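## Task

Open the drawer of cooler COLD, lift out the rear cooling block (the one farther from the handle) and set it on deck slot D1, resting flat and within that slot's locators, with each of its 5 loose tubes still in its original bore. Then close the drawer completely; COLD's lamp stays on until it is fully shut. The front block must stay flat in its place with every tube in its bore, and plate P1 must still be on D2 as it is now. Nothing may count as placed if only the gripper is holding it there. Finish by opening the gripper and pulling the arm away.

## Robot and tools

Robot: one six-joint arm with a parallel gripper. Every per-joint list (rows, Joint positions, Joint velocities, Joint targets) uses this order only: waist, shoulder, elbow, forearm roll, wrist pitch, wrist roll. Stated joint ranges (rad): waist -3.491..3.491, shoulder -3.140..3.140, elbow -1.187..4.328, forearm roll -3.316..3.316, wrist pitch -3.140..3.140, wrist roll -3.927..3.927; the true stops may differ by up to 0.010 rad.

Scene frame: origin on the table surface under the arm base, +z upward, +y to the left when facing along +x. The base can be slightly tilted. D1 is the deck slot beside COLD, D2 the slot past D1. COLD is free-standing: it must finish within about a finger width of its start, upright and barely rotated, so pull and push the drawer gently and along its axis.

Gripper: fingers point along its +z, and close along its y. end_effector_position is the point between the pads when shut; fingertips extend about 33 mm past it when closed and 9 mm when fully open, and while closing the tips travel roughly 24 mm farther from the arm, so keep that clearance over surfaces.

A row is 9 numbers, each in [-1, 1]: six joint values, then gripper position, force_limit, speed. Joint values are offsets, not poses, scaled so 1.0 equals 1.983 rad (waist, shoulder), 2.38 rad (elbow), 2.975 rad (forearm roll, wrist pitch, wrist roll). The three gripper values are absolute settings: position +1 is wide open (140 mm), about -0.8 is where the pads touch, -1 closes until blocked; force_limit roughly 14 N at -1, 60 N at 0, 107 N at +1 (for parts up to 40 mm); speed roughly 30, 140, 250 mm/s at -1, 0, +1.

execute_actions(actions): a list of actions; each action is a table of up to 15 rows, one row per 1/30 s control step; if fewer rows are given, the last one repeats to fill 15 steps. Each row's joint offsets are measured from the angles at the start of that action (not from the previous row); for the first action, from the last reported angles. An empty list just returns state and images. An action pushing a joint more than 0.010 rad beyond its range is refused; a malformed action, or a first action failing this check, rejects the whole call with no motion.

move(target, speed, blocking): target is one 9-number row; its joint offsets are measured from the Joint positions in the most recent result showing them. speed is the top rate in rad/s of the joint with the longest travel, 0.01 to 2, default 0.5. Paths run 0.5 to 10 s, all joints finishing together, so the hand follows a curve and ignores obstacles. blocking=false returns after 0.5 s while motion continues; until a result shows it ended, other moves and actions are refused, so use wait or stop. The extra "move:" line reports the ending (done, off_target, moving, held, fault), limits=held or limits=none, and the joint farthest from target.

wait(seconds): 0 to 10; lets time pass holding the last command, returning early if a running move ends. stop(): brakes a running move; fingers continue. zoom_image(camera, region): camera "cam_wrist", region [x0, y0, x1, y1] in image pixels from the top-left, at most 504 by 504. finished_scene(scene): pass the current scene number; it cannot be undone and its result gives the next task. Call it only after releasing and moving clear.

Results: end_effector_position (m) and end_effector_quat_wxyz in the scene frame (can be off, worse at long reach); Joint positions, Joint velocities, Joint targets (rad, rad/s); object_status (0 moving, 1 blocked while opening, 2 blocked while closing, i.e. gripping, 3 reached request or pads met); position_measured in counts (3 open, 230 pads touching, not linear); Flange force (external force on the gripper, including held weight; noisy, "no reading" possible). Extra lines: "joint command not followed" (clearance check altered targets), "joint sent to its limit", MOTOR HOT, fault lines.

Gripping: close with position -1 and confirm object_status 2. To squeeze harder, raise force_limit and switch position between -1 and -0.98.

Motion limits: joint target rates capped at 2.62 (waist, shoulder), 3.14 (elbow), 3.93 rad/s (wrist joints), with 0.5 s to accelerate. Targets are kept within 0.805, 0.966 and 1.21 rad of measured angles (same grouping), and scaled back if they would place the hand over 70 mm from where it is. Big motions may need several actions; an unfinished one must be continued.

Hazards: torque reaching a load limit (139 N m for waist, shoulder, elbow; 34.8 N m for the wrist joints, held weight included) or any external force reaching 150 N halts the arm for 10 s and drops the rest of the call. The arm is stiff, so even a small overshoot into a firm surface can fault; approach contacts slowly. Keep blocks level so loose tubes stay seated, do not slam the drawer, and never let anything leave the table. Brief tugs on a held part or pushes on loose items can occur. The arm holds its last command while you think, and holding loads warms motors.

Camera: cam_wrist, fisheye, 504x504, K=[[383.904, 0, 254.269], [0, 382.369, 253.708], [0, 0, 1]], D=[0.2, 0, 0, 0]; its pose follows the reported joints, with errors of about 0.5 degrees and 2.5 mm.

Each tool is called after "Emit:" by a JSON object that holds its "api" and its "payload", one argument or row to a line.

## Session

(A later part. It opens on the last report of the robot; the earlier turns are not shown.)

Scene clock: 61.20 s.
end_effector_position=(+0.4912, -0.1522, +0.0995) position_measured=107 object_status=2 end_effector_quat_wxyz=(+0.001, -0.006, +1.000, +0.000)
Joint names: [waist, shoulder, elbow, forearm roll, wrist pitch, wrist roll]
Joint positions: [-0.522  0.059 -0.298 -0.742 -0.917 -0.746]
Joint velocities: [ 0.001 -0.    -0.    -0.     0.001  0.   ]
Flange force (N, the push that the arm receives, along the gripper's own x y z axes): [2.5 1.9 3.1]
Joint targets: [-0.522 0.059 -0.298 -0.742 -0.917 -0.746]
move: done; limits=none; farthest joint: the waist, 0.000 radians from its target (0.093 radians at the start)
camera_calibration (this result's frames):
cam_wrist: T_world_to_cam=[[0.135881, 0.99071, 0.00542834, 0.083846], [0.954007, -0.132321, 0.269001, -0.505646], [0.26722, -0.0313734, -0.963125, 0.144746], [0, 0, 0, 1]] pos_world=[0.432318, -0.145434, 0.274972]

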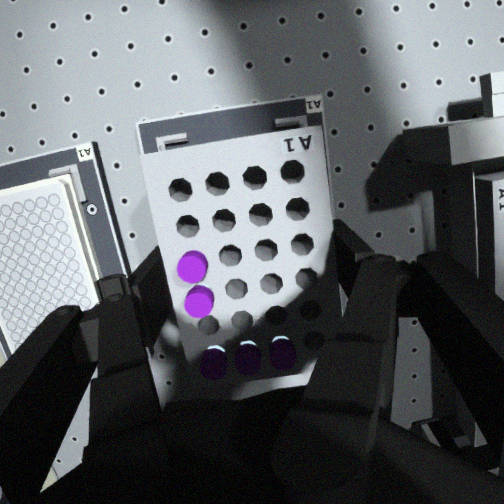

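Emit:
{"api": "move", "payload": {
  "target": [0.0121,0.0187,-0.0013,-0.0063,0.015,0.005,-1,0.9,-1],
  "speed": 0.05
}}

Emit:
{"api": "zoom_image", "payload": {
  "camera": "cam_wrist",
  "region": [90,60,390,260]
}}

Emit:
{"api": "execute_actions", "payload": {
  "actions": [
    [[0.0019,0.0029,-0.0002,-0.001,0.0023,0.0008,-1,0.9,-1]],
    [[0.001,0.0014,-0.0001,-0.0005,0.0012,0.0004,-1,0.9,-1]],
    [[0.001,0.0014,-0.0001,-0.0005,0.0012,0.0004,-1,0.9,-1]],
    [[0.0006,0.0009,-0.0001,-0.0003,0.0007,0.0002,-1,0.9,-1]]
  ]
}}

Scene clock: 63.73 s.
end_effector_position=(+0.4900, -0.1522, +0.0775) position_measured=107 object_status=2 end_effector_quat_wxyz=(+0.001, -0.006, +1.000, +0.001)
Joint names: [waist, shoulder, elbow, forearm roll, wrist pitch, wrist roll]
Joint positions: [-0.498  0.096 -0.301 -0.761 -0.873 -0.731]
Joint velocities: [ 0.001  0.001 -0.001 -0.001  0.001  0.001]
Flange force (N, the push that the arm receives, along the gripper's own x y z axes): [0.3 -2.6 5.5]
Joint targets: [-0.498 0.096 -0.301 -0.761 -0.873 -0.731]
move: done; limits=none; farthest joint: the waist, 0.000 radians from its target (0.024 radians at the start)
camera_calibration (this result's frames):
cam_wrist: T_world_to_cam=[[0.135865, 0.990709, 0.00601124, 0.0840431], [0.953847, -0.132445, 0.269508, -0.498589], [0.2678, -0.0308828, -0.962979, 0.123699], [0, 0, 0, 1]] pos_world=[0.431032, -0.145478, 0.252988]

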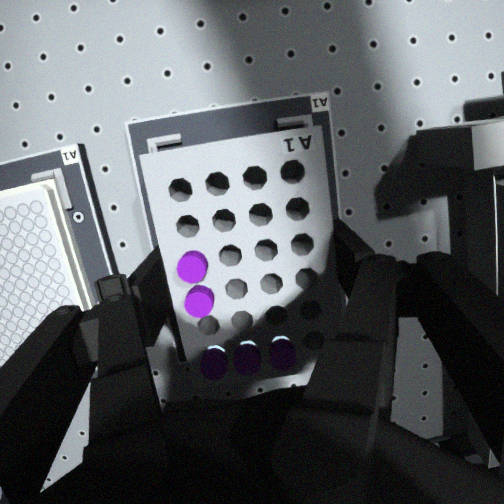

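Region (90, 60, 390, 260) of cam_wrist's 504x504 image, scaled by 1.680, with more detail than that image has.

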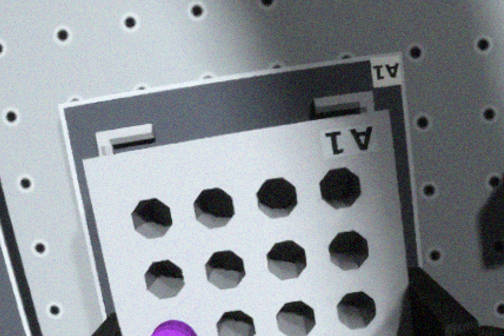

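Scene clock: 75.37 s.
end_effector_position=(+0.4895, -0.1519, +0.0713) position_measured=107 object_status=2 end_effector_quat_wxyz=(+0.001, -0.006, +1.000, +0.001)
Joint names: [waist, shoulder, elbow, forearm roll, wrist pitch, wrist roll]
Joint positions: [-0.491  0.106 -0.302 -0.766 -0.861 -0.726]
Joint velocities: [ 0.     0.001 -0.    -0.001 -0.     0.   ]
Flange force (N, the push that the arm receives, along the gripper's own x y z axes): [0.3 4.9 -35.9]
Flange force at the end of the 1st action (N, along the gripper's axes at the end of the call): [0.6 1.1 4.6]
Flange force at the end of the 2nd action (N, along the gripper's axes at the end of the call): [1.7 1.8 3.4]
Flange force at the end of the 3rd action (N, along the gripper's axes at the end of the call): [11.5 21.1 -104.0]
Joint targets: [-0.491 0.106 -0.302 -0.766 -0.861 -0.726]
FORCE FAULT: contact force on the arm reached its limit, and the arm stopped for 10 seconds. The contact can be on any part of the arm, not only on its tool. That time counts as 19 of the actions that you can send in this scene. The arm's remaining commands of this call were not run. The arm holds still and accepts commands again. Move the arm away from the contact; if what it grips holds it there, let go first. Pushing or pulling that hard again can fault the arm again.
camera_calibration (this result's frames):
cam_wrist: T_world_to_cam=[[0.13544, 0.990765, 0.00641664, 0.0840916], [0.953908, -0.132146, 0.269438, -0.496343], [0.267798, -0.0303718, -0.962996, 0.117946], [0, 0, 0, 1]] pos_world=[0.430491, -0.145323, 0.246776]

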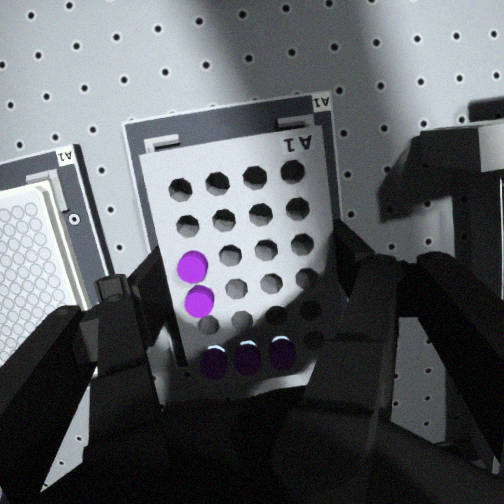

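Emit:
{"api": "execute_actions", "payload": {
  "actions": [
    [[-0.001,-0.0014,0,0.0005,-0.0012,-0.0004,-1,0.9,-1]],
    [[0,-0.0024,-0.0039,-0.0009,0.0011,-0.0002,-1,0.9,-1]],
    [[0.001,0.0014,0,-0.0005,0.0012,0.0004,-1,0.9,-1]],
    [[0.0004,0.0006,0,-0.0002,0.0005,0.0002,-1,0.9,-1]]
  ]
}}

Emit:
{"api": "zoom_image", "payload": {
  "camera": "cam_wrist",
  "region": [90,60,390,260]
}}

Scene clock: 78.50 s.
end_effector_position=(+0.4862, -0.1508, +0.0705) position_measured=107 object_status=2 end_effector_quat_wxyz=(+0.001, -0.004, +1.000, +0.001)
Joint names: [waist, shoulder, elbow, forearm roll, wrist pitch, wrist roll]
Joint positions: [-0.491  0.102 -0.311 -0.77  -0.856 -0.726]
Joint velocities: [ 0.     0.    -0.001 -0.    -0.     0.001]
Flange force (N, the push that the arm receives, along the gripper's own x y z axes): [7.5 15.3 -112.1]
Flange force at the end of the 1st action (N, along the gripper's axes at the end of the call): [1.5 1.9 3.4]
Flange force at the end of the 2nd action (N, along the gripper's axes at the end of the call): [1.0 0.5 3.9]
Flange force at the end of the 3rd action (N, along the gripper's axes at the end of the call): [-0.6 7.5 -49.2]
Joint targets: [-0.491 0.103 -0.311 -0.770 -0.856 -0.726]
camera_calibration (this result's frames):
cam_wrist: T_world_to_cam=[[0.139789, 0.990162, 0.00623444, 0.0812576], [0.953256, -0.136276, 0.26969, -0.493157], [0.267886, -0.0317565, -0.962927, 0.117884], [0, 0, 0, 1]] pos_world=[0.427166, -0.14392, 0.246007]

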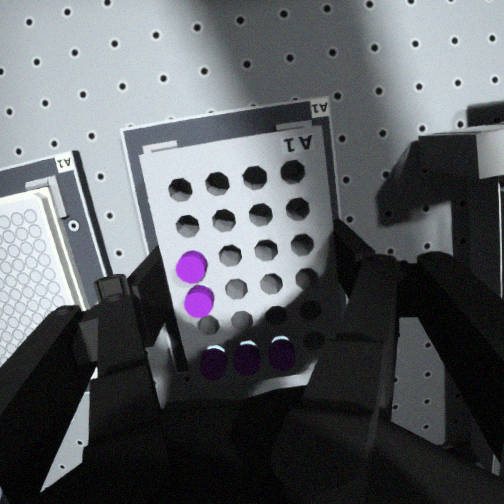

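Region (90, 60, 390, 260) of cam_wrist's 504x504 image, scaled by 1.680, with more detail than that image has.

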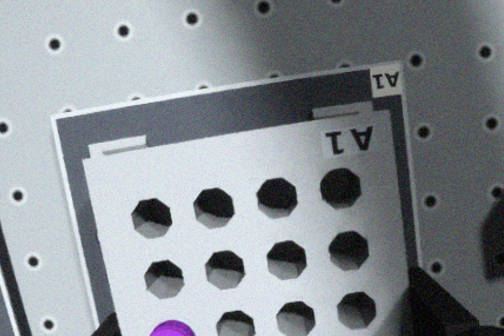

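Emit:
{"api": "execute_actions", "payload": {
  "actions": [
    [[-0.0012,-0.0018,0,0.0006,-0.0015,-0.0005,-1,0.9,-1]],
    [[-0.0031,0.003,0.0019,-0.0007,-0.0009,0.0037,-1,0.9,-1]],
    [[0.0008,0.0012,0,-0.0004,0.001,0.0003,-1,0.9,-1]],
    [[0.0004,0.0006,0,-0.0002,0.0005,0.0002,-1,0.9,-1]]
  ]
}}

Emit:
{"api": "zoom_image", "payload": {
  "camera": "cam_wrist",
  "region": [90,60,390,400]
}}

Scene clock: 81.37 s.
end_effector_position=(+0.4863, -0.1537, +0.0705) position_measured=107 object_status=2 end_effector_quat_wxyz=(+0.001, -0.006, +1.000, +0.001)
Joint names: [waist, shoulder, elbow, forearm roll, wrist pitch, wrist roll]
Joint positions: [-0.497  0.108 -0.306 -0.772 -0.858 -0.715]
Joint velocities: [-0.     0.     0.001 -0.    -0.     0.   ]
Flange force (N, the push that the arm receives, along the gripper's own x y z axes): [1.2 -8.7 -7.8]
Flange force at the end of the 1st action (N, along the gripper's axes at the end of the call): [2.1 -0.2 2.5]
Flange force at the end of the 2nd action (N, along the gripper's axes at the end of the call): [1.8 -0.4 4.4]
Flange force at the end of the 3rd action (N, along the gripper's axes at the end of the call): [3.5 -1.3 -0.5]
Joint targets: [-0.497 0.108 -0.306 -0.772 -0.858 -0.715]
camera_calibration (this result's frames):
cam_wrist: T_world_to_cam=[[0.135626, 0.990741, 0.00618608, 0.08619], [0.95376, -0.132249, 0.269911, -0.493301], [0.26823, -0.0307068, -0.962865, 0.117683], [0, 0, 0, 1]] pos_world=[0.427235, -0.147017, 0.245927]

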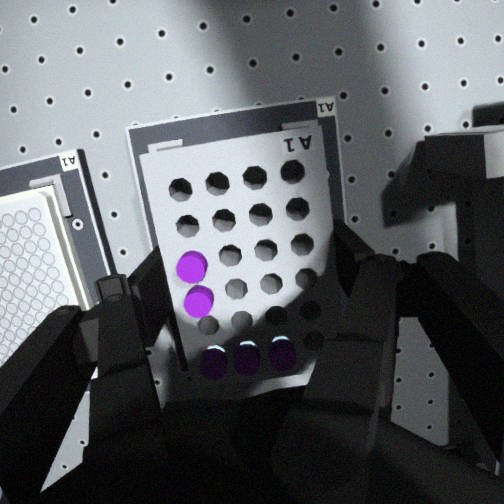

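Region (90, 60, 390, 400) of cam_wrist's 504x504 image, scaled by 1.482, with more detail than that image has; it fills the left 445 columns of this view, and the rest is white.

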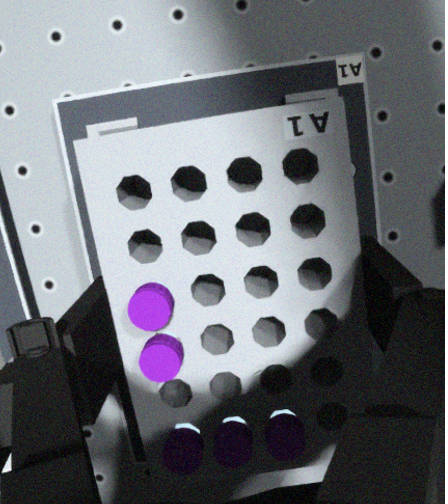

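Emit:
{"api": "execute_actions", "payload": {
  "actions": [
    [[-0.0026,0.0025,0.0016,-0.0006,-0.0008,0.0014,-1,0.9,-1]],
    [[0.0005,0.0008,0,-0.0003,0.0006,0.0002,-1,0.9,-1]],
    [[0.0005,0.0008,0,-0.0003,0.0006,0.0002,-1,0.9,-1]]
  ]
}}

Scene clock: 83.23 s.
end_effector_position=(+0.4865, -0.1559, +0.0686) position_measured=107 object_status=2 end_effector_quat_wxyz=(+0.002, -0.005, +1.000, +0.001)
Joint names: [waist, shoulder, elbow, forearm roll, wrist pitch, wrist roll]
Joint positions: [-0.5    0.117 -0.302 -0.775 -0.857 -0.71 ]
Joint velocities: [-0.    -0.    -0.     0.001  0.     0.   ]
Flange force (N, the push that the arm receives, along the gripper's own x y z axes): [-14.8 23.3 -40.0]
Flange force at the end of the 1st action (N, along the gripper's axes at the end of the call): [1.0 12.2 -2.1]
Flange force at the end of the 2nd action (N, along the gripper's axes at the end of the call): [-4.4 21.3 -31.7]
Joint targets: [-0.500 0.117 -0.302 -0.775 -0.857 -0.710]
camera_calibration (this result's frames):
cam_wrist: T_world_to_cam=[[0.137294, 0.990509, 0.00644976, 0.0875405], [0.953369, -0.133907, 0.270473, -0.493419], [0.26877, -0.0309853, -0.962706, 0.115468], [0, 0, 0, 1]] pos_world=[0.427357, -0.149204, 0.244054]

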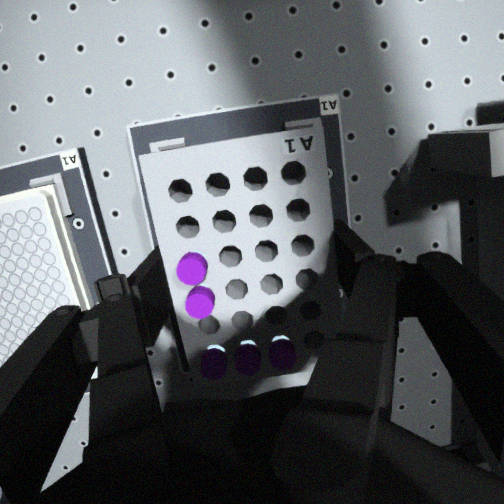

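Emit:
{"api": "execute_actions", "payload": {
  "actions": [
    [[0.0012,-0.0014,0,0.0008,-0.0002,-0.004,-1,0.9,-1]],
    [[0.0005,0.0008,0,-0.0003,0.0006,0.0003,-1,0.9,-1]],
    [[0.0004,0.0006,0,-0.0002,0.0005,0.0002,-1,0.9,-1]]
  ]
}}

Scene clock: 85.33 s.
end_effector_position=(+0.4871, -0.1549, +0.0677) position_measured=107 object_status=2 end_effector_quat_wxyz=(+0.001, -0.002, +1.000, +0.001)
Joint names: [waist, shoulder, elbow, forearm roll, wrist pitch, wrist roll]
Joint positions: [-0.496  0.117 -0.303 -0.774 -0.855 -0.72 ]
Joint velocities: [-0. -0.  0. -0.  0.  0.]
Flange force (N, the push that the arm receives, along the gripper's own x y z axes): [3.9 -3.9 -0.4]
Flange force at the end of the 1st action (N, along the gripper's axes at the end of the call): [1.3 -7.2 7.3]
Flange force at the end of the 2nd action (N, along the gripper's axes at the end of the call): [2.6 -6.7 1.2]
Joint targets: [-0.496 0.117 -0.303 -0.774 -0.855 -0.720]
camera_calibration (this result's frames):
cam_wrist: T_world_to_cam=[[0.143933, 0.989568, 0.00627154, 0.083051], [0.952535, -0.140259, 0.270193, -0.494126], [0.268254, -0.0329159, -0.962786, 0.114369], [0, 0, 0, 1]] pos_world=[0.428038, -0.147726, 0.243101]

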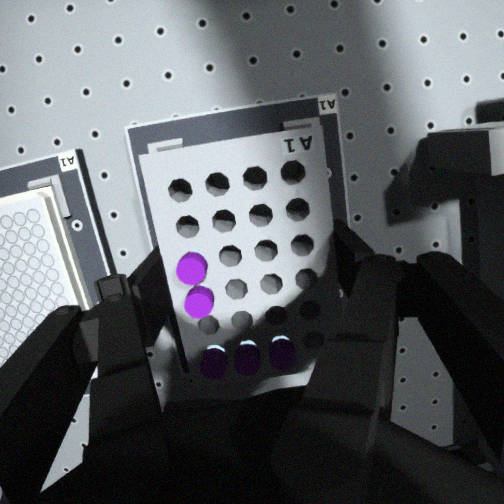

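Emit:
{"api": "execute_actions", "payload": {
  "actions": [
    [[0.0002,0.0008,0.0001,-0.0002,0.0004,0.0003,-1,0.9,-1]],
    [[0.0004,0.0006,0,-0.0002,0.0005,0.0002,-1,0.9,-1]]
  ]
}}

Emit:
{"api": "execute_actions", "payload": {
  "actions": [
    [[0.0004,0.0006,0,-0.0002,0.0005,0.0002,-1,0.9,-1]]
  ]
}}

Scene clock: 86.80 s.
end_effector_position=(+0.4871, -0.1551, +0.0663) position_measured=107 object_status=2 end_effector_quat_wxyz=(+0.001, -0.002, +1.000, +0.001)
Joint names: [waist, shoulder, elbow, forearm roll, wrist pitch, wrist roll]
Joint positions: [-0.495  0.119 -0.302 -0.776 -0.852 -0.719]
Joint velocities: [-0.    -0.    -0.001 -0.001 -0.     0.   ]
Flange force (N, the push that the arm receives, along the gripper's own x y z axes): [5.9 4.4 -10.6]
Flange force at the end of the 1st action (N, along the gripper's axes at the end of the call): [1.7 -2.6 0.6]
Joint targets: [-0.495 0.119 -0.302 -0.776 -0.852 -0.719]
camera_calibration (this result's frames):
cam_wrist: T_world_to_cam=[[0.143672, 0.989606, 0.00612899, 0.0834021], [0.95257, -0.139968, 0.270221, -0.493698], [0.26827, -0.0329847, -0.962779, 0.113036], [0, 0, 0, 1]] pos_world=[0.427975, -0.147909, 0.241724]

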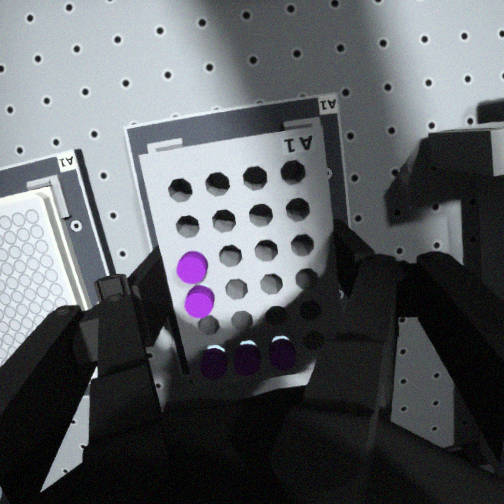

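Scene clock: 87.30 s.
end_effector_position=(+0.4871, -0.1551, +0.0656) position_measured=107 object_status=2 end_effector_quat_wxyz=(+0.002, -0.002, +1.000, +0.000)
Joint names: [waist, shoulder, elbow, forearm roll, wrist pitch, wrist roll]
Joint positions: [-0.494  0.12  -0.302 -0.776 -0.85  -0.718]
Joint velocities: [-0.001 -0.     0.001  0.     0.    -0.   ]
Flange force (N, the push that the arm receives, along the gripper's own x y z axes): [19.3 11.3 -32.9]
Joint targets: [-0.494 0.121 -0.302 -0.776 -0.850 -0.718]
camera_calibration (this result's frames):
cam_wrist: T_world_to_cam=[[0.143482, 0.989635, 0.00603007, 0.0835239], [0.952575, -0.139756, 0.270314, -0.493493], [0.268354, -0.033041, -0.962753, 0.112327], [0, 0, 0, 1]] pos_world=[0.427962, -0.147915, 0.241038]

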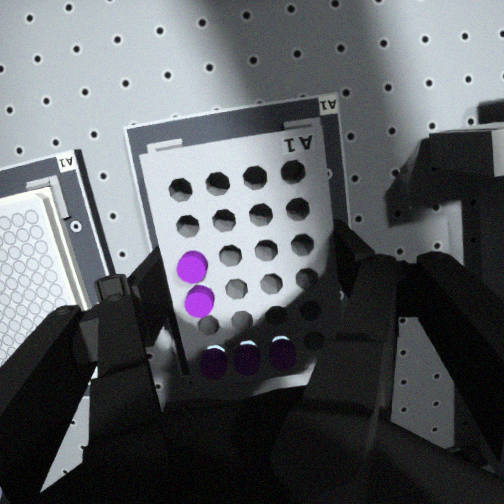

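Shifting −x 0.6 mm, +y 0.3 mm and lowering slightly.

Emit:
{"api": "execute_actions", "payload": {
  "actions": [
    [[0.0001,-0.0005,-0.0008,-0.0001,0.0002,-0.0001,-1,0.9,-1]],
    [[0.0003,0.0005,0,-0.0002,0.0004,0.0001,-1,0.9,-1]],
    [[0.0002,0.0003,0,-0.0001,0.0003,0.0001,-1,0.9,-1]]
  ]
}}

Scene clock: 89.60 s.
end_effector_position=(+0.4864, -0.1548, +0.0647) position_measured=107 object_status=2 end_effector_quat_wxyz=(+0.002, -0.002, +1.000, +0.000)
Joint names: [waist, shoulder, elbow, forearm roll, wrist pitch, wrist roll]
Joint positions: [-0.493  0.121 -0.304 -0.777 -0.848 -0.718]
Joint velocities: [ 0.     0.001  0.    -0.     0.     0.001]
Flange force (N, the push that the arm receives, along the gripper's own x y z axes): [8.9 20.7 -98.0]
Flange force at the end of the 1st action (N, along the gripper's axes at the end of the call): [-4.5 -3.2 -12.5]
Flange force at the end of the 2nd action (N, along the gripper's axes at the end of the call): [5.4 9.8 -55.8]
Joint targets: [-0.493 0.121 -0.304 -0.777 -0.848 -0.718]
camera_calibration (this result's frames):
cam_wrist: T_world_to_cam=[[0.144331, 0.989512, 0.00580919, 0.0829573], [0.952404, -0.140506, 0.270528, -0.492662], [0.268507, -0.0335128, -0.962695, 0.111497], [0, 0, 0, 1]] pos_world=[0.427303, -0.147573, 0.240134]

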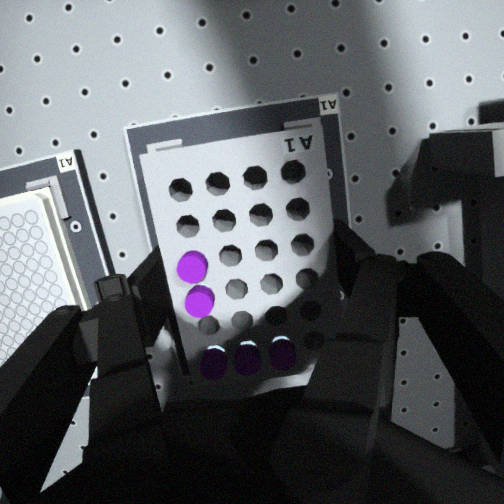

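Emit:
{"api": "execute_actions", "payload": {
  "actions": [
    [[-0.0005,-0.0008,0,0.0003,-0.0007,-0.0002,-1,0.9,-1]],
    [[0,0,0,0,0,0,0.33,0,-0.6]],
    [[-0.011,-0.017,0,0.006,-0.014,-0.004,0.33,0,0]],
    [[-0.022,-0.034,0.001,0.011,-0.027,-0.008,0.33,0,0]],
    [[-0.033,-0.055,0.003,0.015,-0.04,-0.01,0.33,0,0]],
    [[-0.02,-0.05,0.003,0.012,-0.035,-0.01,0.33,0,0]]
  ]
}}

Emit:
{"api": "move", "payload": {
  "target": [0.4511,-0.258,-0.2243,0.1552,0.1432,-0.3071,0.85,0,0],
  "speed": 0.8
}}

Scene clock: 93.37 s.
end_effector_position=(+0.4754, -0.1359, +0.2358) position_measured=87 object_status=3 end_effector_quat_wxyz=(-0.005, -0.013, +1.000, -0.012)
Joint names: [waist, shoulder, elbow, forearm roll, wrist pitch, wrist roll]
Joint positions: [-0.664 -0.189 -0.288 -0.646 -1.194 -0.814]
Joint velocities: [-0.001 -0.003  0.001  0.002 -0.002 -0.001]
Flange force (N, the push that the arm receives, along the gripper's own x y z axes): [-0.6 -1.9 -4.5]
Flange force at the end of the 2nd action (N, along the gripper's axes at the end of the call): [-0.3 -1.0 -4.6]
Flange force at the end of the 3rd action (N, along the gripper's axes at the end of the call): [-0.4 -3.3 -4.0]
Flange force at the end of the 4th action (N, along the gripper's axes at the end of the call): [0.5 0.1 -4.0]
Flange force at the end of the 5th action (N, along the gripper's axes at the end of the call): [1.8 3.9 -3.7]
Joint targets: [-0.664 -0.189 -0.288 -0.646 -1.195 -0.814]
camera_calibration (this result's frames):
cam_wrist: T_world_to_cam=[[0.122006, 0.992303, -0.0212146, 0.0821543], [0.958795, -0.112307, 0.260959, -0.5227], [0.256568, -0.0521789, -0.965117, 0.28345], [0, 0, 0, 1]] pos_world=[0.418415, -0.125435, 0.411709]

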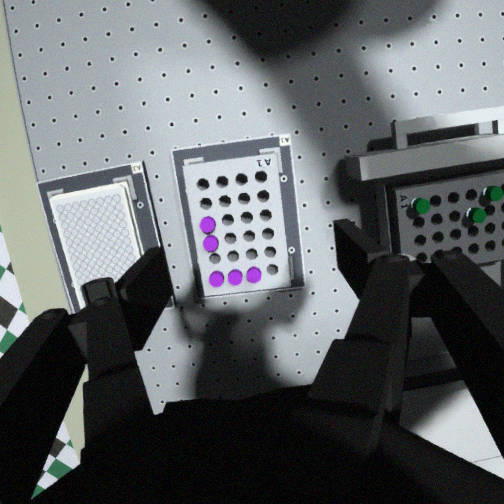

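Scene clock: 95.10 s.
end_effector_position=(+0.4018, +0.0473, +0.1564) position_measured=22 object_status=3 end_effector_quat_wxyz=(+0.001, -0.038, +0.999, -0.007)
Joint names: [waist, shoulder, elbow, forearm roll, wrist pitch, wrist roll]
Joint positions: [ 0.231 -0.701 -0.822 -0.184 -0.768 -1.727]
Joint velocities: [ 0.001 -0.001 -0.002  0.001  0.    -0.001]
Flange force (N, the push that the arm receives, along the gripper's own x y z axes): no reading
Joint targets: [0.231 -0.701 -0.822 -0.184 -0.768 -1.727]
move: done; limits=none; farthest joint: the wrist pitch, 0.001 radians from its target (0.426 radians at the start)
camera_calibration (this result's frames):
cam_wrist: T_world_to_cam=[[0.0708174, 0.997444, -0.00947785, -0.0738035], [0.960289, -0.0656025, 0.271186, -0.415248], [0.269872, -0.0283062, -0.96248, 0.228401], [0, 0, 0, 1]] pos_world=[0.342346, 0.0528387, 0.331742]

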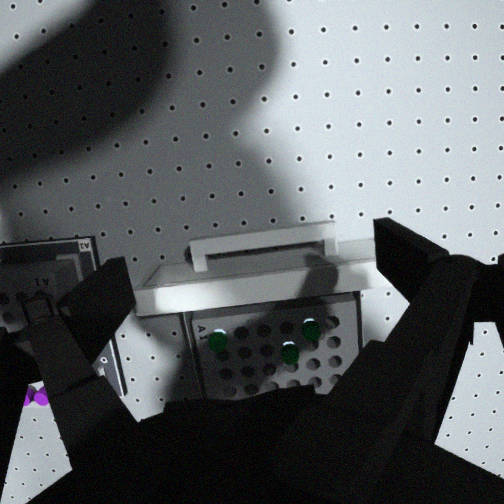

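Emit:
{"api": "execute_actions", "payload": {
  "actions": [
    [[0.008,0.07,-0.01,-0.009,0.054,0.007,0.85,0,0]],
    [[0.008,0.06,0.004,-0.014,0.037,0.012,0.85,0,0]],
    [[0.003,0.025,0.003,-0.007,0.014,0.006,0.85,0,0]],
    [[0.003,0.025,0.005,-0.007,0.013,0.006,0.85,0,0]],
    []
  ]
}}

Emit:
{"api": "move", "payload": {
  "target": [-0.0392,0.051,0.0727,-0.0179,-0.0302,0.0325,0.85,0,0],
  "speed": 0.08
}}

Emit:
{"api": "move", "payload": {
  "target": [-0.0489,0.11,0.1622,-0.003,-0.0632,0.0155,0.85,0,0],
  "speed": 0.14
}}

Scene clock: 97.77 s.
end_effector_position=(+0.4050, +0.0531, +0.0465) position_measured=22 object_status=3 end_effector_quat_wxyz=(-0.001, -0.033, +0.999, +0.002)
Joint names: [waist, shoulder, elbow, forearm roll, wrist pitch, wrist roll]
Joint positions: [ 0.274 -0.345 -0.817 -0.294 -0.418 -1.635]
Joint velocities: [-0.     0.002  0.001 -0.001  0.001  0.   ]
Flange force (N, the push that the arm receives, along the gripper's own x y z axes): no reading
Flange force at the end of the 1st action (N, along the gripper's axes at the end of the call): no reading
Flange force at the end of the 2nd action (N, along the gripper's axes at the end of the call): no reading
Flange force at the end of the 3rd action (N, along the gripper's axes at the end of the call): no reading
Joint targets: [0.274 -0.345 -0.817 -0.294 -0.418 -1.635]
camera_calibration (this result's frames):
cam_wrist: T_world_to_cam=[[0.0815245, 0.99664, 0.00786285, -0.0859625], [0.960662, -0.0806781, 0.265742, -0.387236], [0.265484, -0.014111, -0.964012, 0.123071], [0, 0, 0, 1]] pos_world=[0.346338, 0.0561689, 0.222223]

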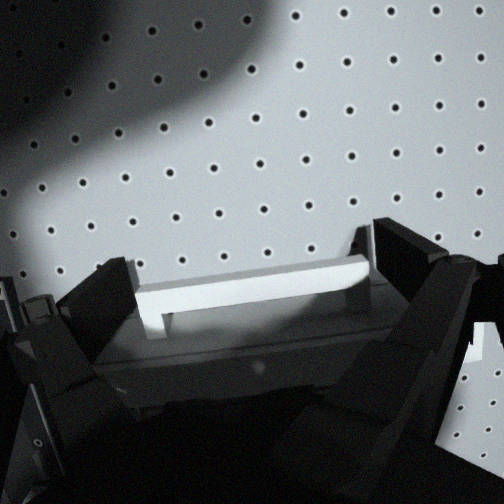

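Scene clock: 100.27 s.
end_effector_position=(+0.4620, +0.0558, +0.0468) position_measured=22 object_status=3 end_effector_quat_wxyz=(-0.000, -0.033, +0.999, +0.001)
Joint names: [waist, shoulder, elbow, forearm roll, wrist pitch, wrist roll]
Joint positions: [ 0.197 -0.244 -0.644 -0.347 -0.508 -1.538]
Joint velocities: [-0.001 -0.     0.001 -0.    -0.001  0.   ]
Flange force (N, the push that the arm receives, along the gripper's own x y z axes): no reading
Joint targets: [0.197 -0.243 -0.644 -0.347 -0.508 -1.538]
move: done; limits=none; farthest joint: the waist, 0.000 radians from its target (0.078 radians at the start)
camera_calibration (this result's frames):
cam_wrist: T_world_to_cam=[[0.0815672, 0.996645, 0.00681306, -0.0932795], [0.960463, -0.0804281, 0.266536, -0.441806], [0.26619, -0.0151969, -0.963801, 0.107915], [0, 0, 0, 1]] pos_world=[0.403221, 0.0590729, 0.222401]

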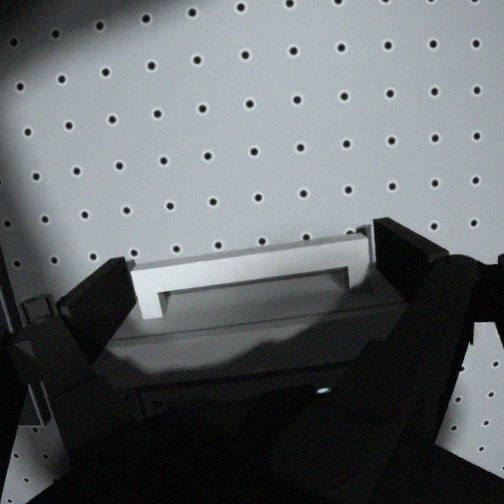

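Scene clock: 103.40 s.
end_effector_position=(+0.5970, +0.0625, +0.0464) position_measured=22 object_status=3 end_effector_quat_wxyz=(+0.000, -0.032, +0.999, +0.000)
Joint names: [waist, shoulder, elbow, forearm roll, wrist pitch, wrist roll]
Joint positions: [ 0.1   -0.025 -0.258 -0.356 -0.696 -1.492]
Joint velocities: [-0.001 -0.     0.001  0.001 -0.001  0.   ]
Flange force (N, the push that the arm receives, along the gripper's own x y z axes): [1.4 -1.0 -6.5]
Joint targets: [0.100 -0.025 -0.258 -0.356 -0.696 -1.492]
move: done; limits=none; farthest joint: the waist, 0.000 radians from its target (0.097 radians at the start)
camera_calibration (this result's frames):
cam_wrist: T_world_to_cam=[[0.0839304, 0.996457, 0.00532329, -0.112284], [0.959927, -0.0822847, 0.2679, -0.570513], [0.267389, -0.017375, -0.963432, 0.071122], [0, 0, 0, 1]] pos_world=[0.538057, 0.0661773, 0.221959]

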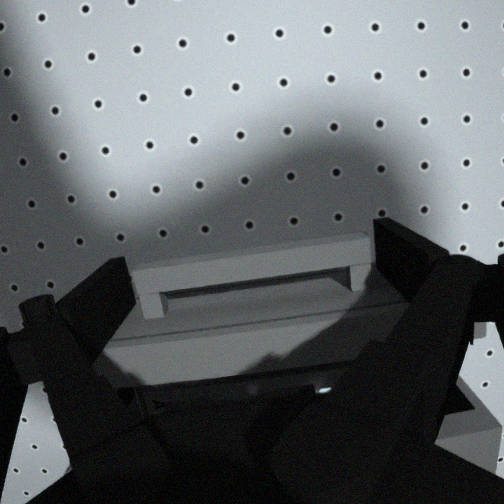

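Emit:
{"api": "move", "payload": {
  "target": [-0.0174,0.0633,0.0984,0.0037,-0.0369,-0.0035,0.85,0,0],
  "speed": 0.045
}}

Scene clock: 109.33 s.
end_effector_position=(+0.6756, +0.0662, +0.0474) position_measured=22 object_status=3 end_effector_quat_wxyz=(+0.003, -0.030, +1.000, +0.000)
Joint names: [waist, shoulder, elbow, forearm roll, wrist pitch, wrist roll]
Joint positions: [ 0.065  0.1   -0.023 -0.345 -0.804 -1.503]
Joint velocities: [-0.001 -0.     0.    -0.002  0.    -0.   ]
Flange force (N, the push that the arm receives, along the gripper's own x y z axes): [33.9 1.5 6.7]
Joint targets: [0.065 0.100 -0.024 -0.345 -0.805 -1.503]
move: done; limits=none; farthest joint: the elbow, 0.001 radians from its target (0.234 radians at the start)
camera_calibration (this result's frames):
cam_wrist: T_world_to_cam=[[0.0869289, 0.996195, 0.00630021, -0.12462], [0.95825, -0.0853437, 0.272898, -0.644797], [0.272397, -0.0176855, -0.962022, 0.04773], [0, 0, 0, 1]] pos_world=[0.615709, 0.0699606, 0.222666]

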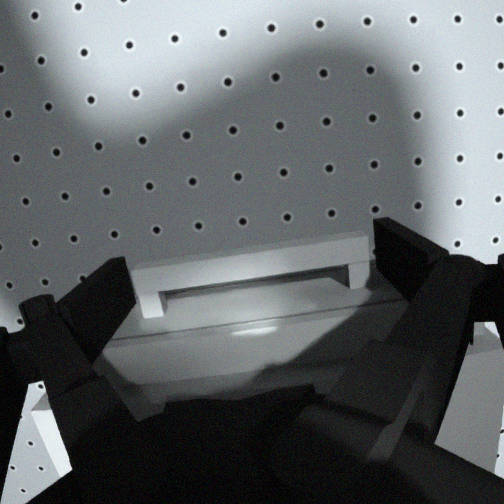

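Backing off and returning to the earlier viewpoint to compare the cooler's position.

Emit:
{"api": "execute_actions", "payload": {
  "actions": [
    [[0.0013,-0.0055,-0.01,-0.0007,0.0037,0.0013,0.85,0,0]],
    [[-0.012,-0.0336,0.001,0.0008,-0.0255,0,1,0,0]],
    [[-0.012,-0.0336,0.003,0.0008,-0.0255,0,1,0,0]],
    []
  ]
}}

Emit:
{"api": "move", "payload": {
  "target": [0.0373,-0.113,-0.003,0.0245,-0.0629,-0.04,1,0,0]
}}

Scene clock: 111.43 s.
end_effector_position=(+0.6658, +0.0659, +0.1291) position_measured=3 object_status=3 end_effector_quat_wxyz=(+0.001, -0.033, +0.999, +0.001)
Joint names: [waist, shoulder, elbow, forearm roll, wrist pitch, wrist roll]
Joint positions: [ 0.02  -0.044 -0.038 -0.343 -0.945 -1.499]
Joint velocities: [-0.001 -0.002  0.    -0.    -0.001 -0.   ]
Flange force (N, the push that the arm receives, along the gripper's own x y z axes): [5.5 0.6 -4.7]
Flange force at the end of the 1st action (N, along the gripper's axes at the end of the call): [1.2 -0.1 -6.2]
Flange force at the end of the 2nd action (N, along the gripper's axes at the end of the call): [0.0 -1.1 -3.9]
Joint targets: [0.020 -0.044 -0.038 -0.342 -0.945 -1.499]
camera_calibration (this result's frames):
cam_wrist: T_world_to_cam=[[0.0820515, 0.996604, 0.0069204, -0.120895], [0.959596, -0.080876, 0.269506, -0.658446], [0.269151, -0.0154726, -0.962974, 0.131083], [0, 0, 0, 1]] pos_world=[0.606481, 0.0692599, 0.304522]

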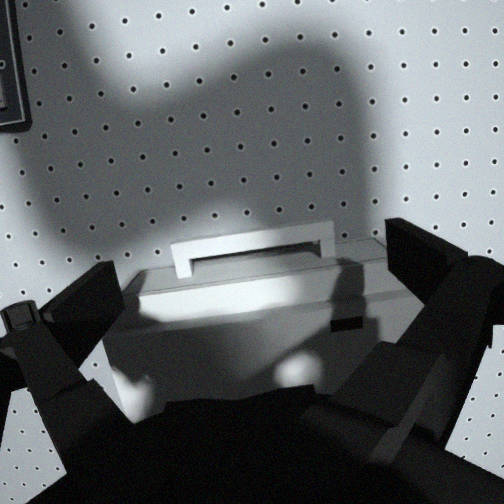

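Scene clock: 112.40 s.
end_effector_position=(+0.6407, +0.1202, +0.2408) position_measured=3 object_status=3 end_effector_quat_wxyz=(-0.000, -0.048, +0.999, +0.008)
Joint names: [waist, shoulder, elbow, forearm roll, wrist pitch, wrist roll]
Joint positions: [ 0.094 -0.268 -0.045 -0.27  -1.132 -1.618]
Joint velocities: [ 0.    -0.002  0.002 -0.    -0.001 -0.001]
Flange force (N, the push that the arm receives, along the gripper's own x y z axes): [5.0 0.0 -4.1]
Joint targets: [0.094 -0.268 -0.045 -0.270 -1.132 -1.618]
move: done; limits=none; farthest joint: the waist, 0.000 radians from its target (0.074 radians at the start)
camera_calibration (this result's frames):
cam_wrist: T_world_to_cam=[[0.0520119, 0.998446, 0.0200237, -0.157806], [0.962428, -0.0554664, 0.265811, -0.66409], [0.266509, 0.005446, -0.963817, 0.245639], [0, 0, 0, 1]] pos_world=[0.581882, 0.119388, 0.416434]

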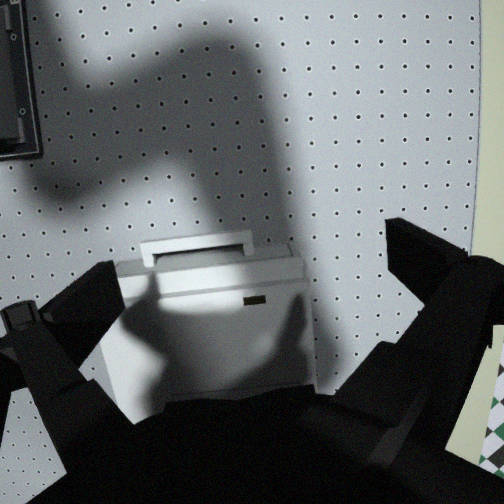

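Emit:
{"api": "finished_scene", "payload": {
  "scene": 2
}}

The scene is finished: the task was done.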